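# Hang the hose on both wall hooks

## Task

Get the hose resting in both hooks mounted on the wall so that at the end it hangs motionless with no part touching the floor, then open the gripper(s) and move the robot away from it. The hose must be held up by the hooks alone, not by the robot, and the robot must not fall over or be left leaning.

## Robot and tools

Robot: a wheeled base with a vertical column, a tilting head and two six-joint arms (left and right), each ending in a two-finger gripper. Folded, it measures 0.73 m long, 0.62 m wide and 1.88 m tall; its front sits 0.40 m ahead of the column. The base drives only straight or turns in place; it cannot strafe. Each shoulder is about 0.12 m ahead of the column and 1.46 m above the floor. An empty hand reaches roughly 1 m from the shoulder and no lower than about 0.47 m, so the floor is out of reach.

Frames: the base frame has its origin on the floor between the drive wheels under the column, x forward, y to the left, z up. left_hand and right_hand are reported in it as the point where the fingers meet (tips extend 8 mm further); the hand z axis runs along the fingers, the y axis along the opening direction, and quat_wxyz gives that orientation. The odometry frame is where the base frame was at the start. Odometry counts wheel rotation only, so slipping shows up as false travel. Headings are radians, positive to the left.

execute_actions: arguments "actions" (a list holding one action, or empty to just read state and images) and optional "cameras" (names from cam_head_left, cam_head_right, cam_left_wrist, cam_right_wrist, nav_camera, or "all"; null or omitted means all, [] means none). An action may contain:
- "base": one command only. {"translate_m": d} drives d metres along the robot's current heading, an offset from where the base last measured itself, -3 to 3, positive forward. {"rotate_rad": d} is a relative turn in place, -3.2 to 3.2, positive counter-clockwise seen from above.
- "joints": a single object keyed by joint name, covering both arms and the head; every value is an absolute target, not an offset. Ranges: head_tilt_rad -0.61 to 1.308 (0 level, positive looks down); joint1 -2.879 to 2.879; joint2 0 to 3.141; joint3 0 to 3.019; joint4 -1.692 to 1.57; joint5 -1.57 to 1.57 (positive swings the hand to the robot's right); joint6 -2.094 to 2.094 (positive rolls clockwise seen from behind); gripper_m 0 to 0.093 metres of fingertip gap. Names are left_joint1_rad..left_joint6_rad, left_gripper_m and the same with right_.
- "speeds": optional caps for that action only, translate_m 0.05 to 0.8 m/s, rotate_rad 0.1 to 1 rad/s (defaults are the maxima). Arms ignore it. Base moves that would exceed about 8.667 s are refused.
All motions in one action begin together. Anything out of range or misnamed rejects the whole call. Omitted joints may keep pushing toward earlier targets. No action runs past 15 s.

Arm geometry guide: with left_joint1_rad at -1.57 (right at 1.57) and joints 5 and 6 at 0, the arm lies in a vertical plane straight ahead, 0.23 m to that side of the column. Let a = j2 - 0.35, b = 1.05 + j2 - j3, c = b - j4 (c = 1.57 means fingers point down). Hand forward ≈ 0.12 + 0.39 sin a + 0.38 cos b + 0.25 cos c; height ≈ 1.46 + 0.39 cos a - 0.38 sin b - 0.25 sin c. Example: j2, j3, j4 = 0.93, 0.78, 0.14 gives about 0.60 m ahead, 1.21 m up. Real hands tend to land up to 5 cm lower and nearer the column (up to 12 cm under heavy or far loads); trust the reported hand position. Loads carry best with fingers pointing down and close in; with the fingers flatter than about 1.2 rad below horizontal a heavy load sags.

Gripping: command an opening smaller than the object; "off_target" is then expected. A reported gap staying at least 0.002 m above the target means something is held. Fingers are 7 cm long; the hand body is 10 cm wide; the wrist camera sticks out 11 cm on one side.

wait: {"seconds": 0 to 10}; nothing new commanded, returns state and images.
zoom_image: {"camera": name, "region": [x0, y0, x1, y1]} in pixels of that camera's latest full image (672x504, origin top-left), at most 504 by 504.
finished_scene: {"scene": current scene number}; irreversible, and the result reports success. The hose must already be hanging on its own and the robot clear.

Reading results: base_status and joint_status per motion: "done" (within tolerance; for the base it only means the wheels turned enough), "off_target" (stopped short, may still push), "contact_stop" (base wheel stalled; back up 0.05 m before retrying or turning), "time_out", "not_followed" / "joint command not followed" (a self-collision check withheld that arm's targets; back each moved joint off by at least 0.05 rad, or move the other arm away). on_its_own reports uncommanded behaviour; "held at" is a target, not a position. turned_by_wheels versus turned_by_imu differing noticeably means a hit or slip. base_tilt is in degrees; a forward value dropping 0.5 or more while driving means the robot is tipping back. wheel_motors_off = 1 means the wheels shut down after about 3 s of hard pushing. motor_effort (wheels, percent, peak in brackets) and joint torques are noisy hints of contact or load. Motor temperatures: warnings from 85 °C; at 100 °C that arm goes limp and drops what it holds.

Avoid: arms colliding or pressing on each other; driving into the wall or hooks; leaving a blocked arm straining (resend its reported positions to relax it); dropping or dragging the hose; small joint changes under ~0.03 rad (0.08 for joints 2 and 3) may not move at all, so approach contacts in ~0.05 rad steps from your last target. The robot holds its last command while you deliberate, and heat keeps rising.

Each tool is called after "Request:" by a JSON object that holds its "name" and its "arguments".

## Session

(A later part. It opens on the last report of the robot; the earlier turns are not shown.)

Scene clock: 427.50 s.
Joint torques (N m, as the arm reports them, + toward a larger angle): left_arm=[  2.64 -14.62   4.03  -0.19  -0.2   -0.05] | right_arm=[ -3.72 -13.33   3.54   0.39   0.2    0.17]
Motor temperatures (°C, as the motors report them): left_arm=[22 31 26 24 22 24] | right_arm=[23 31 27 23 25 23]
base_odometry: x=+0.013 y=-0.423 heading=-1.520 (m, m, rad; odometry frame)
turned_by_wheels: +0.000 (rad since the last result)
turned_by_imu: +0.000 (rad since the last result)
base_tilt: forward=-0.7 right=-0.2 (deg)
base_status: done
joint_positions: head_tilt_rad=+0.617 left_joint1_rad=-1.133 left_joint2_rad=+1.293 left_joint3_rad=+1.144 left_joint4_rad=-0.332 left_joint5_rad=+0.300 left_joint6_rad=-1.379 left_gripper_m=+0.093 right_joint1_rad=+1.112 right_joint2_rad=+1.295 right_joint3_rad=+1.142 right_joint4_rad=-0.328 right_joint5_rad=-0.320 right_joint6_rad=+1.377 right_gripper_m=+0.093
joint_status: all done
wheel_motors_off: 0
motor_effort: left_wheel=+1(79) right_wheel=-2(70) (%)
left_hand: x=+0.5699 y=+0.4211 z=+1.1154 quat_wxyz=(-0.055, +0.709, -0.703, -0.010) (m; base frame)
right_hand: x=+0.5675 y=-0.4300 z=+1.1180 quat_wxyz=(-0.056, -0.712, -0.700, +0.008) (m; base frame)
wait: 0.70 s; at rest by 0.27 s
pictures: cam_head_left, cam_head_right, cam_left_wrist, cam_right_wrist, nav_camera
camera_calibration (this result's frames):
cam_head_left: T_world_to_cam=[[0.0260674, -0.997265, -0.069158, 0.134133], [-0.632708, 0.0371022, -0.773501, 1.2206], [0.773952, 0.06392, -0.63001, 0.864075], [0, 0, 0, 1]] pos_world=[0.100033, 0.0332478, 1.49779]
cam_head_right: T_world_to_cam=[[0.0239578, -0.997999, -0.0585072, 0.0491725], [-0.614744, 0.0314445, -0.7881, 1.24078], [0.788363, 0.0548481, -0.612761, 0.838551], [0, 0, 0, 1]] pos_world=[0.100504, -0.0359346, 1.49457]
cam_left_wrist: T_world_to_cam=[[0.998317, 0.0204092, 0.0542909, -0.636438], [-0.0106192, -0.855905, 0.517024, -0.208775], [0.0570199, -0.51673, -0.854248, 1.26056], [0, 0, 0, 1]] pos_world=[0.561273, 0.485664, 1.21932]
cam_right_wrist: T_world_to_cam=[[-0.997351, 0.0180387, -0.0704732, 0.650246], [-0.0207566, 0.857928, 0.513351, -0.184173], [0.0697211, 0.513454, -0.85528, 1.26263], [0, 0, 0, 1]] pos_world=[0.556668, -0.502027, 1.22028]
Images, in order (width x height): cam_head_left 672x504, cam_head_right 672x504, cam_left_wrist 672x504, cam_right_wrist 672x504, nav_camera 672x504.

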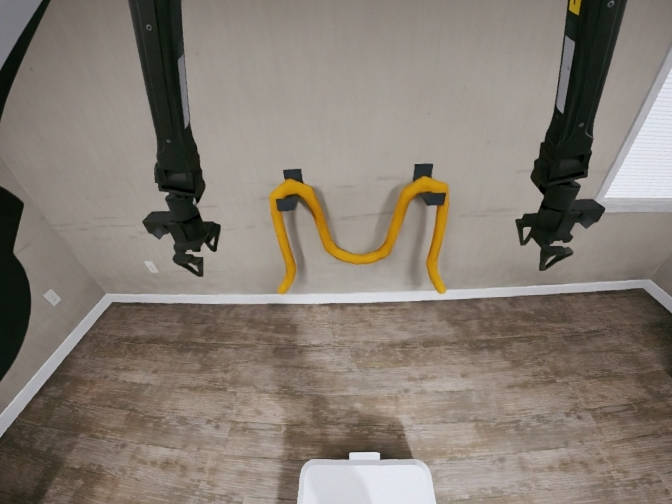

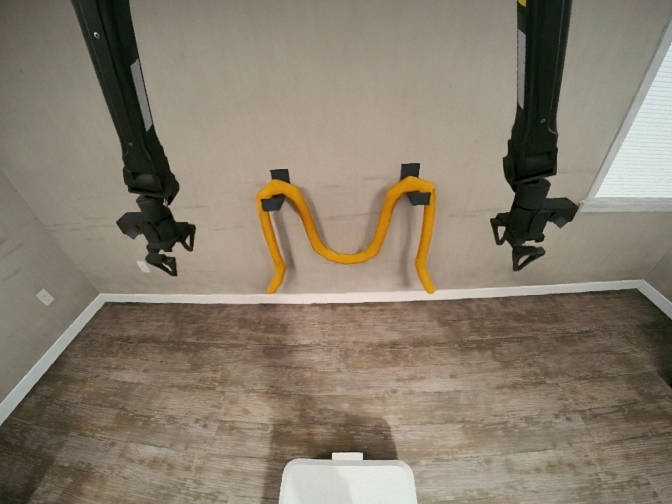

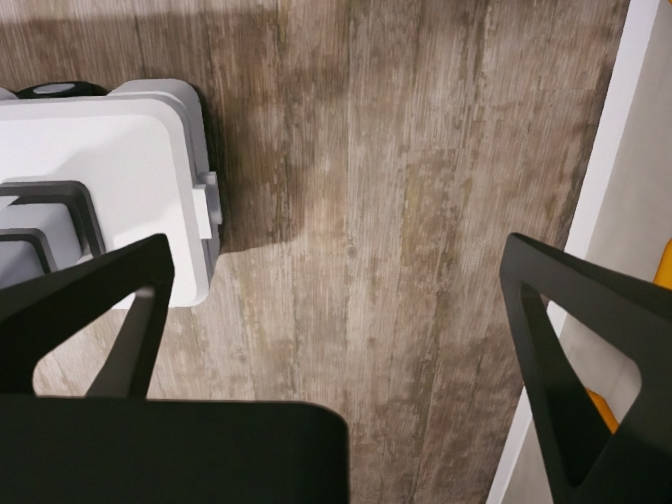

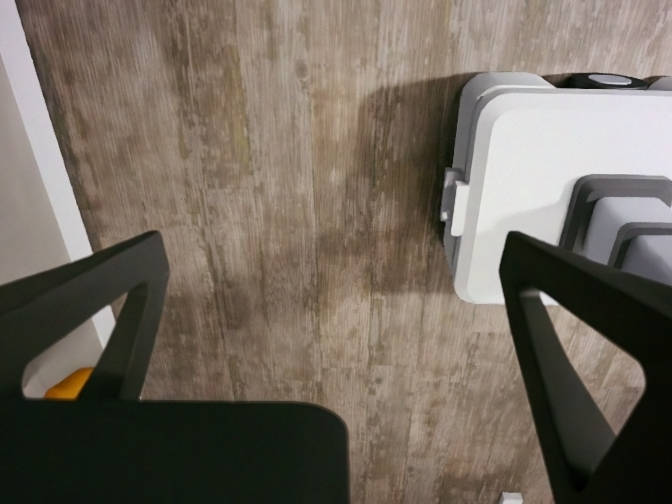

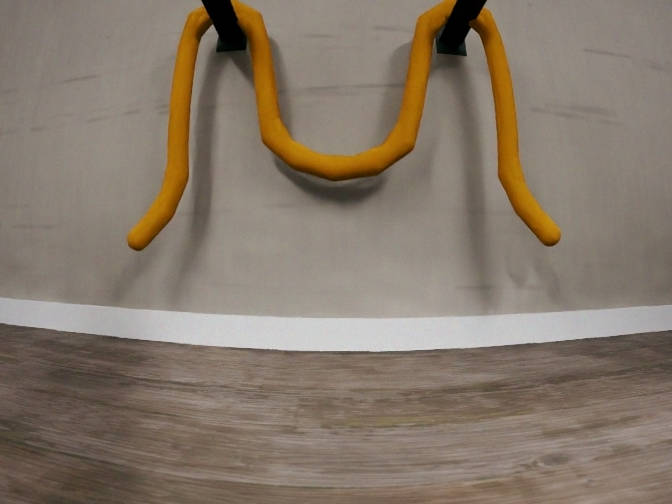

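Decaying slowly; wait a bit more.

Request:
{"name": "wait", "arguments": {"seconds": 10}}

Request:
{"name": "wait", "arguments": {"seconds": 10}}

Request:
{"name": "wait", "arguments": {"seconds": 10}}

Request:
{"name": "finished_scene", "arguments": {"scene": 1}}

Scene clock: 442.37 s.
Joint torques (N m, as the arm reports them, + toward a larger angle): left_arm=[  2.62 -14.63   4.03  -0.21  -0.2   -0.06] | right_arm=[ -3.64 -13.29   3.53   0.37   0.2    0.18]
Motor temperatures (°C, as the motors report them): left_arm=[22 31 26 24 22 24] | right_arm=[23 31 27 23 25 23]
base_odometry: x=+0.013 y=-0.423 heading=-1.520 (m, m, rad; odometry frame)
turned_by_wheels: +0.000 (rad since the last result)
turned_by_imu: -0.001 (rad since the last result)
base_tilt: forward=-0.7 right=-0.3 (deg)
base_status: done
joint_positions: head_tilt_rad=+0.617 left_joint1_rad=-1.133 left_joint2_rad=+1.293 left_joint3_rad=+1.144 left_joint4_rad=-0.332 left_joint5_rad=+0.300 left_joint6_rad=-1.379 left_gripper_m=+0.093 right_joint1_rad=+1.112 right_joint2_rad=+1.295 right_joint3_rad=+1.142 right_joint4_rad=-0.328 right_joint5_rad=-0.320 right_joint6_rad=+1.377 right_gripper_m=+0.093
joint_status: all done
wheel_motors_off: 0
motor_effort: left_wheel=+1(79) right_wheel=-2(70) (%)
left_hand: x=+0.5699 y=+0.4211 z=+1.1154 quat_wxyz=(-0.055, +0.709, -0.703, -0.010) (m; base frame)
right_hand: x=+0.5675 y=-0.4300 z=+1.1180 quat_wxyz=(-0.056, -0.712, -0.700, +0.008) (m; base frame)
wait: 10.00 s; at rest from the start
pictures: cam_head_left, cam_head_right, cam_left_wrist, cam_right_wrist, nav_camera
camera_calibration (this result's frames):
cam_head_left: T_world_to_cam=[[0.0260674, -0.997265, -0.069158, 0.134133], [-0.632708, 0.0371022, -0.773501, 1.2206], [0.773952, 0.06392, -0.63001, 0.864075], [0, 0, 0, 1]] pos_world=[0.100033, 0.0332478, 1.49779]
cam_head_right: T_world_to_cam=[[0.0239578, -0.997999, -0.0585072, 0.0491725], [-0.614744, 0.0314445, -0.7881, 1.24078], [0.788363, 0.0548481, -0.612761, 0.838551], [0, 0, 0, 1]] pos_world=[0.100504, -0.0359346, 1.49457]
cam_left_wrist: T_world_to_cam=[[0.998317, 0.0204092, 0.0542909, -0.636438], [-0.0106192, -0.855905, 0.517024, -0.208775], [0.0570199, -0.51673, -0.854248, 1.26056], [0, 0, 0, 1]] pos_world=[0.561273, 0.485664, 1.21932]
cam_right_wrist: T_world_to_cam=[[-0.997351, 0.0180387, -0.0704732, 0.650246], [-0.0207566, 0.857928, 0.513351, -0.184173], [0.0697211, 0.513454, -0.85528, 1.26263], [0, 0, 0, 1]] pos_world=[0.556668, -0.502027, 1.22028]
Images, in order (width x height): cam_head_left 672x504, cam_head_right 672x504, cam_left_wrist 672x504, cam_right_wrist 672x504, nav_camera 672x504.

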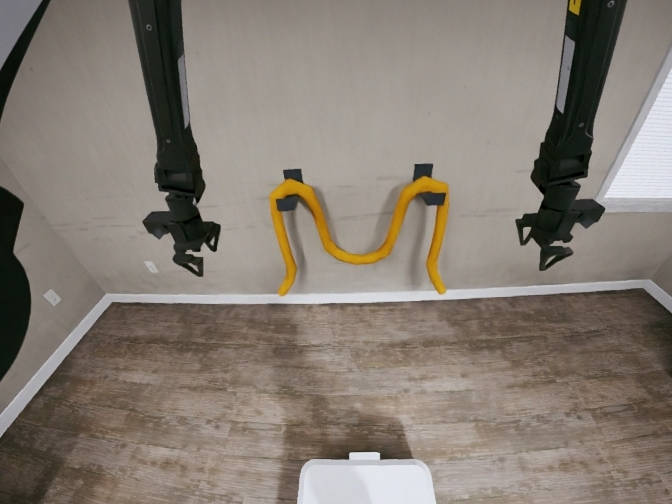

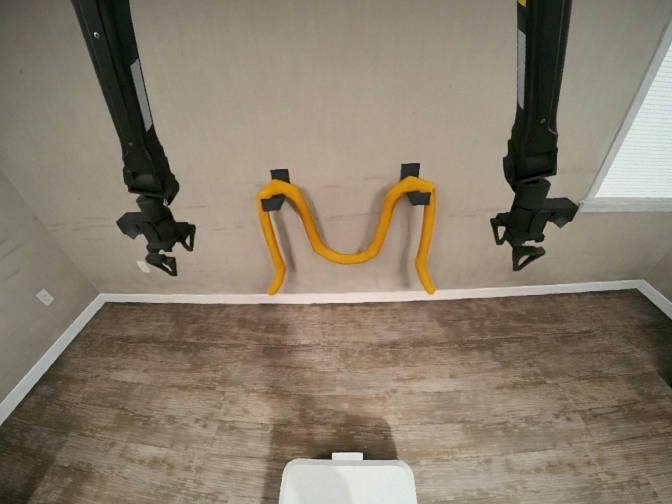

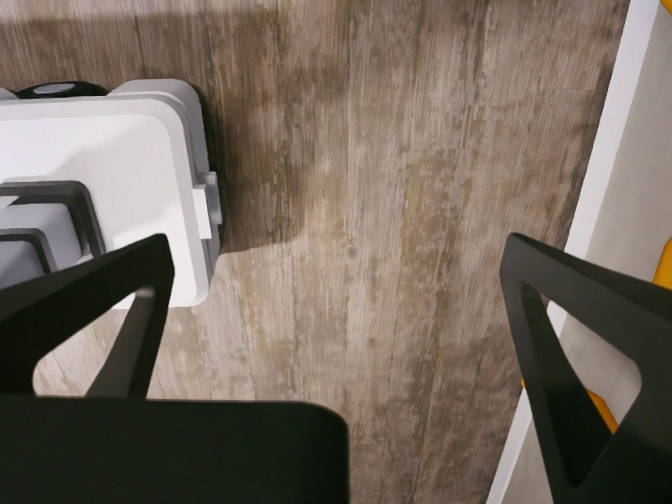

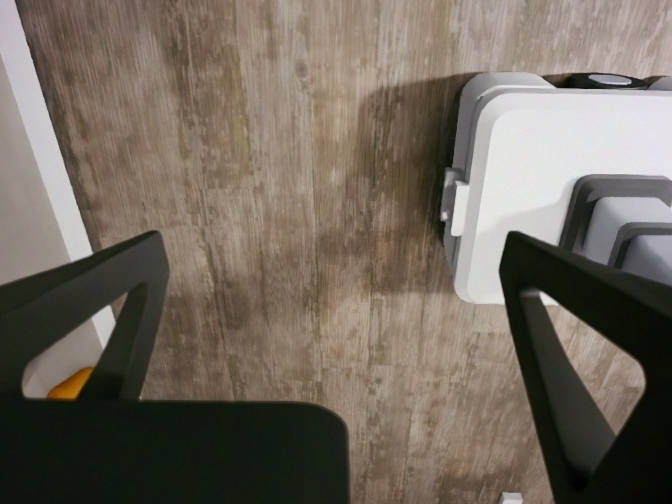

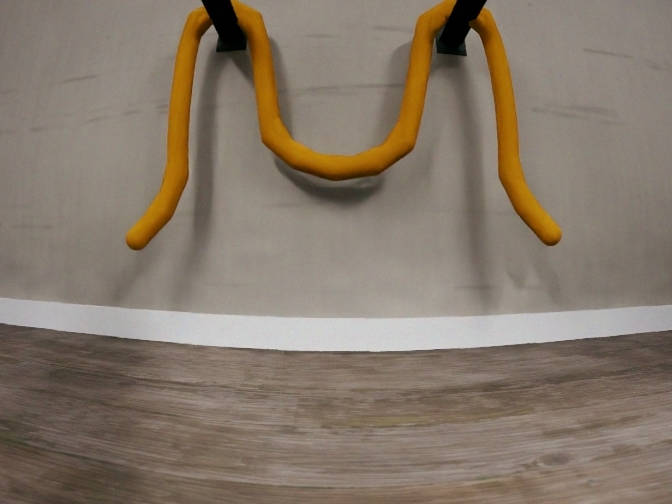

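Scene clock: 452.37 s.
Joint torques (N m, as the arm reports them, + toward a larger angle): left_arm=[  2.71 -14.64   4.03  -0.2   -0.2   -0.05] | right_arm=[ -3.64 -13.26   3.56   0.39   0.21   0.18]
Motor temperatures (°C, as the motors report them): left_arm=[22 31 26 24 22 24] | right_arm=[23 31 27 23 25 23]
base_odometry: x=+0.013 y=-0.423 heading=-1.520 (m, m, rad; odometry frame)
turned_by_wheels: +0.000 (rad since the last result)
turned_by_imu: -0.001 (rad since the last result)
base_tilt: forward=-0.7 right=-0.3 (deg)
base_status: done
joint_positions: head_tilt_rad=+0.617 left_joint1_rad=-1.133 left_joint2_rad=+1.293 left_joint3_rad=+1.144 left_joint4_rad=-0.332 left_joint5_rad=+0.300 left_joint6_rad=-1.379 left_gripper_m=+0.093 right_joint1_rad=+1.112 right_joint2_rad=+1.295 right_joint3_rad=+1.142 right_joint4_rad=-0.328 right_joint5_rad=-0.320 right_joint6_rad=+1.377 right_gripper_m=+0.093
joint_status: all done
wheel_motors_off: 0
motor_effort: left_wheel=+1(79) right_wheel=-2(70) (%)
left_hand: x=+0.5699 y=+0.4211 z=+1.1154 quat_wxyz=(-0.055, +0.709, -0.703, -0.010) (m; base frame)
right_hand: x=+0.5675 y=-0.4300 z=+1.1180 quat_wxyz=(-0.056, -0.712, -0.700, +0.008) (m; base frame)
wait: 10.00 s; at rest by 0.27 s
pictures: cam_head_left, cam_head_right, cam_left_wrist, cam_right_wrist, nav_camera
camera_calibration (this result's frames):
cam_head_left: T_world_to_cam=[[0.0260674, -0.997265, -0.069158, 0.134133], [-0.632708, 0.0371022, -0.773501, 1.2206], [0.773952, 0.06392, -0.63001, 0.864075], [0, 0, 0, 1]] pos_world=[0.100033, 0.0332478, 1.49779]
cam_head_right: T_world_to_cam=[[0.0239578, -0.997999, -0.0585072, 0.0491725], [-0.614744, 0.0314445, -0.7881, 1.24078], [0.788363, 0.0548481, -0.612761, 0.838551], [0, 0, 0, 1]] pos_world=[0.100504, -0.0359346, 1.49457]
cam_left_wrist: T_world_to_cam=[[0.998317, 0.0204092, 0.0542909, -0.636438], [-0.0106192, -0.855905, 0.517024, -0.208775], [0.0570199, -0.51673, -0.854248, 1.26056], [0, 0, 0, 1]] pos_world=[0.561273, 0.485664, 1.21932]
cam_right_wrist: T_world_to_cam=[[-0.997351, 0.0180387, -0.0704732, 0.650246], [-0.0207566, 0.857928, 0.513351, -0.184173], [0.0697211, 0.513454, -0.85528, 1.26263], [0, 0, 0, 1]] pos_world=[0.556668, -0.502027, 1.22028]
Images, in order (width x height): cam_head_left 672x504, cam_head_right 672x504, cam_left_wrist 672x504, cam_right_wrist 672x504, nav_camera 672x504.

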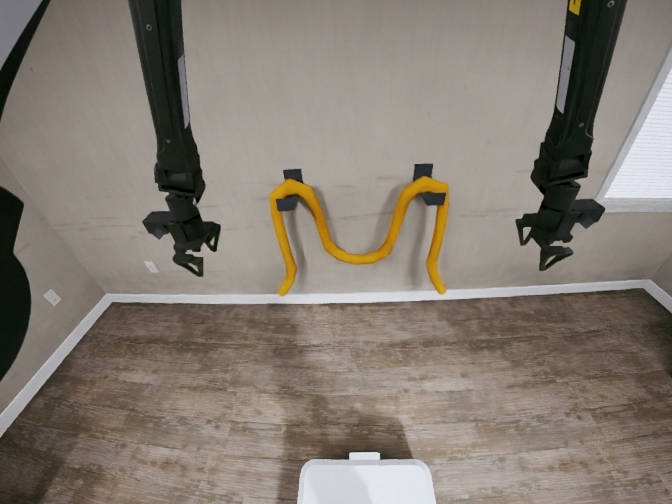

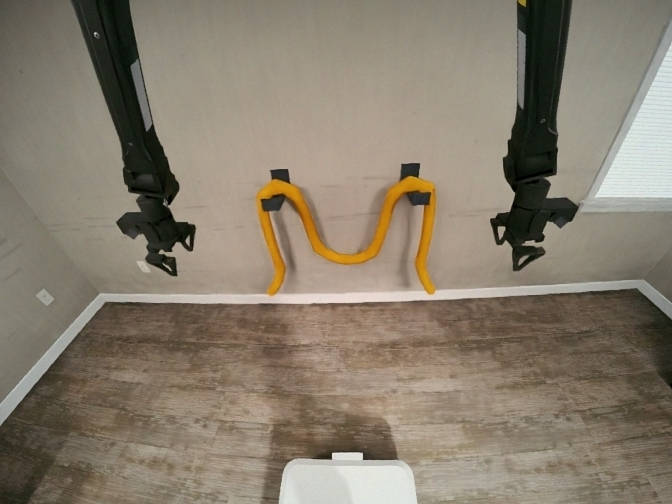

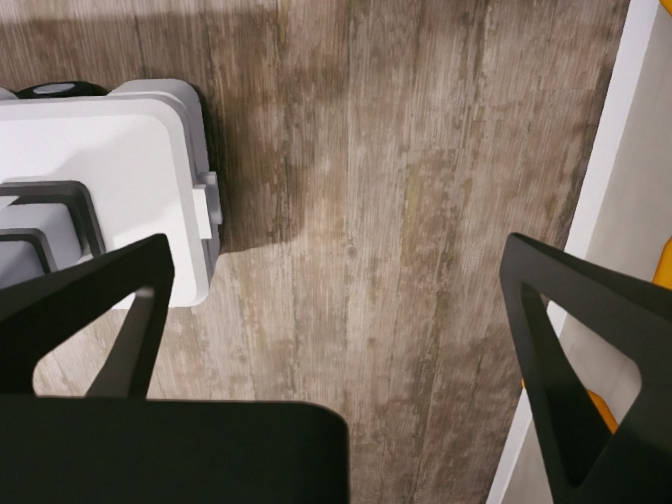

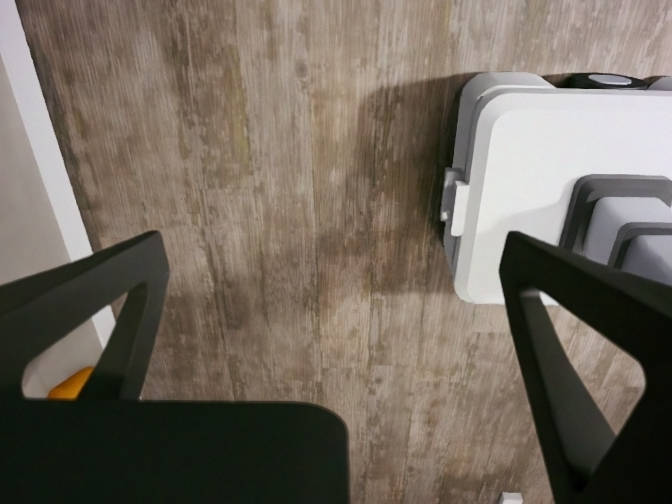

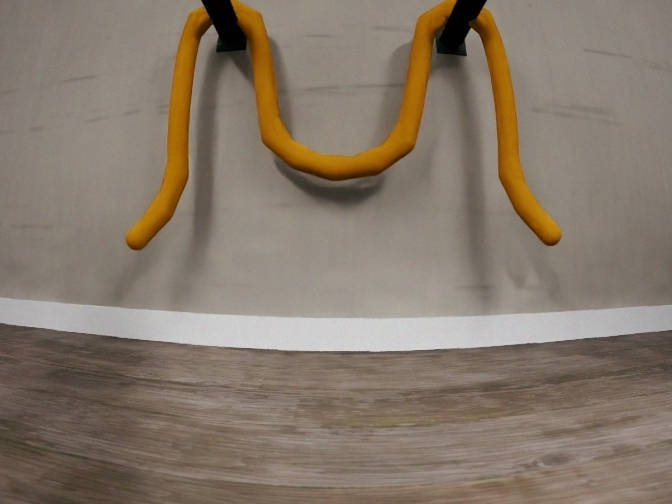

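Scene clock: 462.37 s.
Joint torques (N m, as the arm reports them, + toward a larger angle): left_arm=[  2.68 -14.64   4.01  -0.22  -0.19  -0.05] | right_arm=[ -3.69 -13.33   3.54   0.38   0.2    0.18]
Motor temperatures (°C, as the motors report them): left_arm=[22 31 26 24 22 24] | right_arm=[23 31 27 23 25 23]
base_odometry: x=+0.013 y=-0.423 heading=-1.520 (m, m, rad; odometry frame)
turned_by_wheels: +0.000 (rad since the last result)
turned_by_imu: -0.001 (rad since the last result)
base_tilt: forward=-0.7 right=-0.2 (deg)
base_status: done
joint_positions: head_tilt_rad=+0.617 left_joint1_rad=-1.133 left_joint2_rad=+1.293 left_joint3_rad=+1.144 left_joint4_rad=-0.332 left_joint5_rad=+0.300 left_joint6_rad=-1.379 left_gripper_m=+0.093 right_joint1_rad=+1.112 right_joint2_rad=+1.295 right_joint3_rad=+1.142 right_joint4_rad=-0.328 right_joint5_rad=-0.320 right_joint6_rad=+1.377 right_gripper_m=+0.093
joint_status: all done
wheel_motors_off: 0
motor_effort: left_wheel=+2(79) right_wheel=-2(70) (%)
left_hand: x=+0.5699 y=+0.4211 z=+1.1154 quat_wxyz=(-0.055, +0.709, -0.703, -0.010) (m; base frame)
right_hand: x=+0.5675 y=-0.4300 z=+1.1180 quat_wxyz=(-0.056, -0.712, -0.700, +0.008) (m; base frame)
wait: 10.00 s; at rest by 0.27 s
pictures: cam_head_left, cam_head_right, cam_left_wrist, cam_right_wrist, nav_camera
camera_calibration (this result's frames):
cam_head_left: T_world_to_cam=[[0.0260674, -0.997265, -0.069158, 0.134133], [-0.632708, 0.0371022, -0.773501, 1.2206], [0.773952, 0.06392, -0.63001, 0.864075], [0, 0, 0, 1]] pos_world=[0.100033, 0.0332478, 1.49779]
cam_head_right: T_world_to_cam=[[0.0239578, -0.997999, -0.0585072, 0.0491725], [-0.614744, 0.0314445, -0.7881, 1.24078], [0.788363, 0.0548481, -0.612761, 0.838551], [0, 0, 0, 1]] pos_world=[0.100504, -0.0359346, 1.49457]
cam_left_wrist: T_world_to_cam=[[0.998317, 0.0204092, 0.0542909, -0.636438], [-0.0106192, -0.855905, 0.517024, -0.208775], [0.0570199, -0.51673, -0.854248, 1.26056], [0, 0, 0, 1]] pos_world=[0.561273, 0.485664, 1.21932]
cam_right_wrist: T_world_to_cam=[[-0.997351, 0.0180387, -0.0704732, 0.650246], [-0.0207566, 0.857928, 0.513351, -0.184173], [0.0697211, 0.513454, -0.85528, 1.26263], [0, 0, 0, 1]] pos_world=[0.556668, -0.502027, 1.22028]
Images, in order (width x height): cam_head_left 672x504, cam_head_right 672x504, cam_left_wrist 672x504, cam_right_wrist 672x504, nav_camera 672x504.

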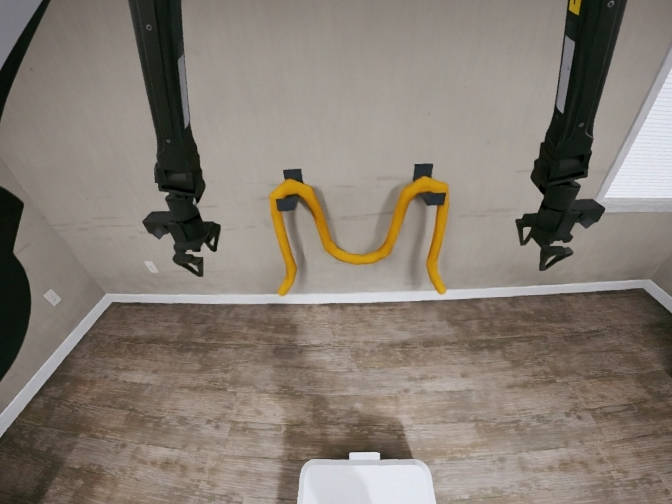

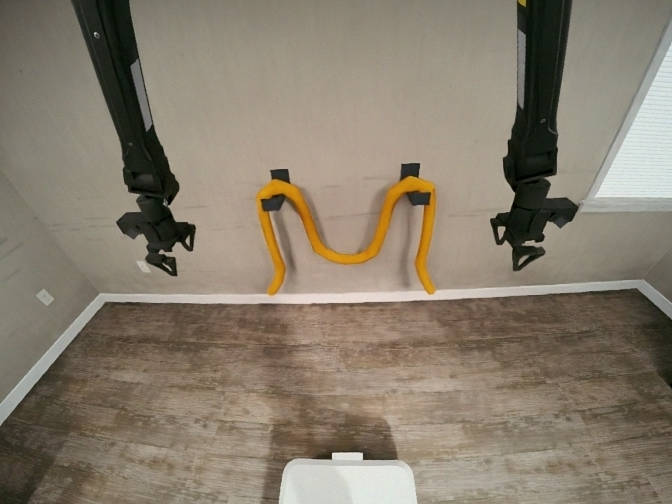

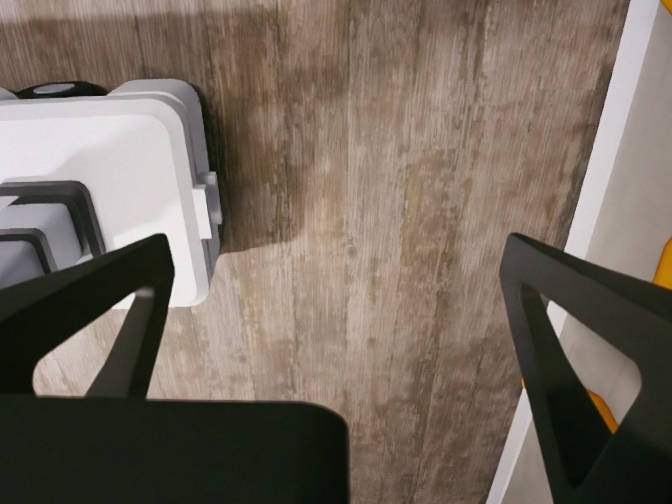

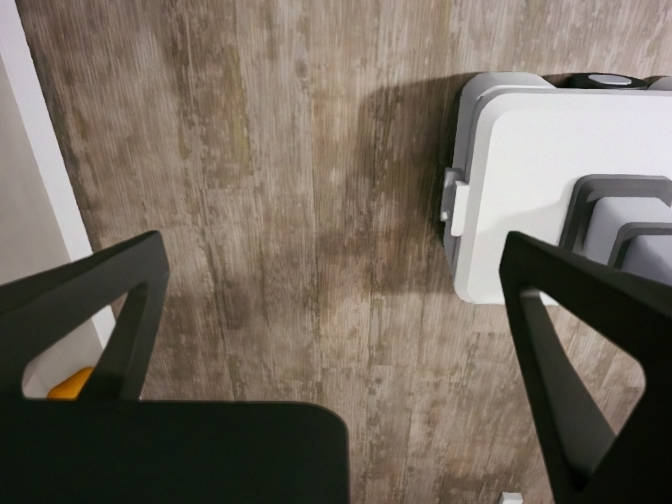

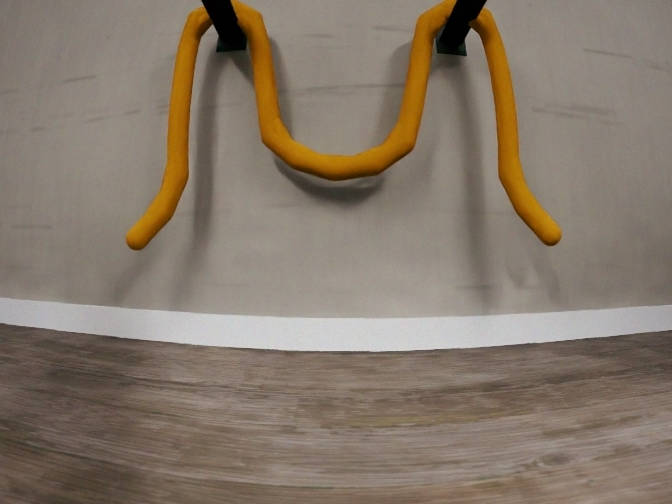

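The scene is finished: the task was done.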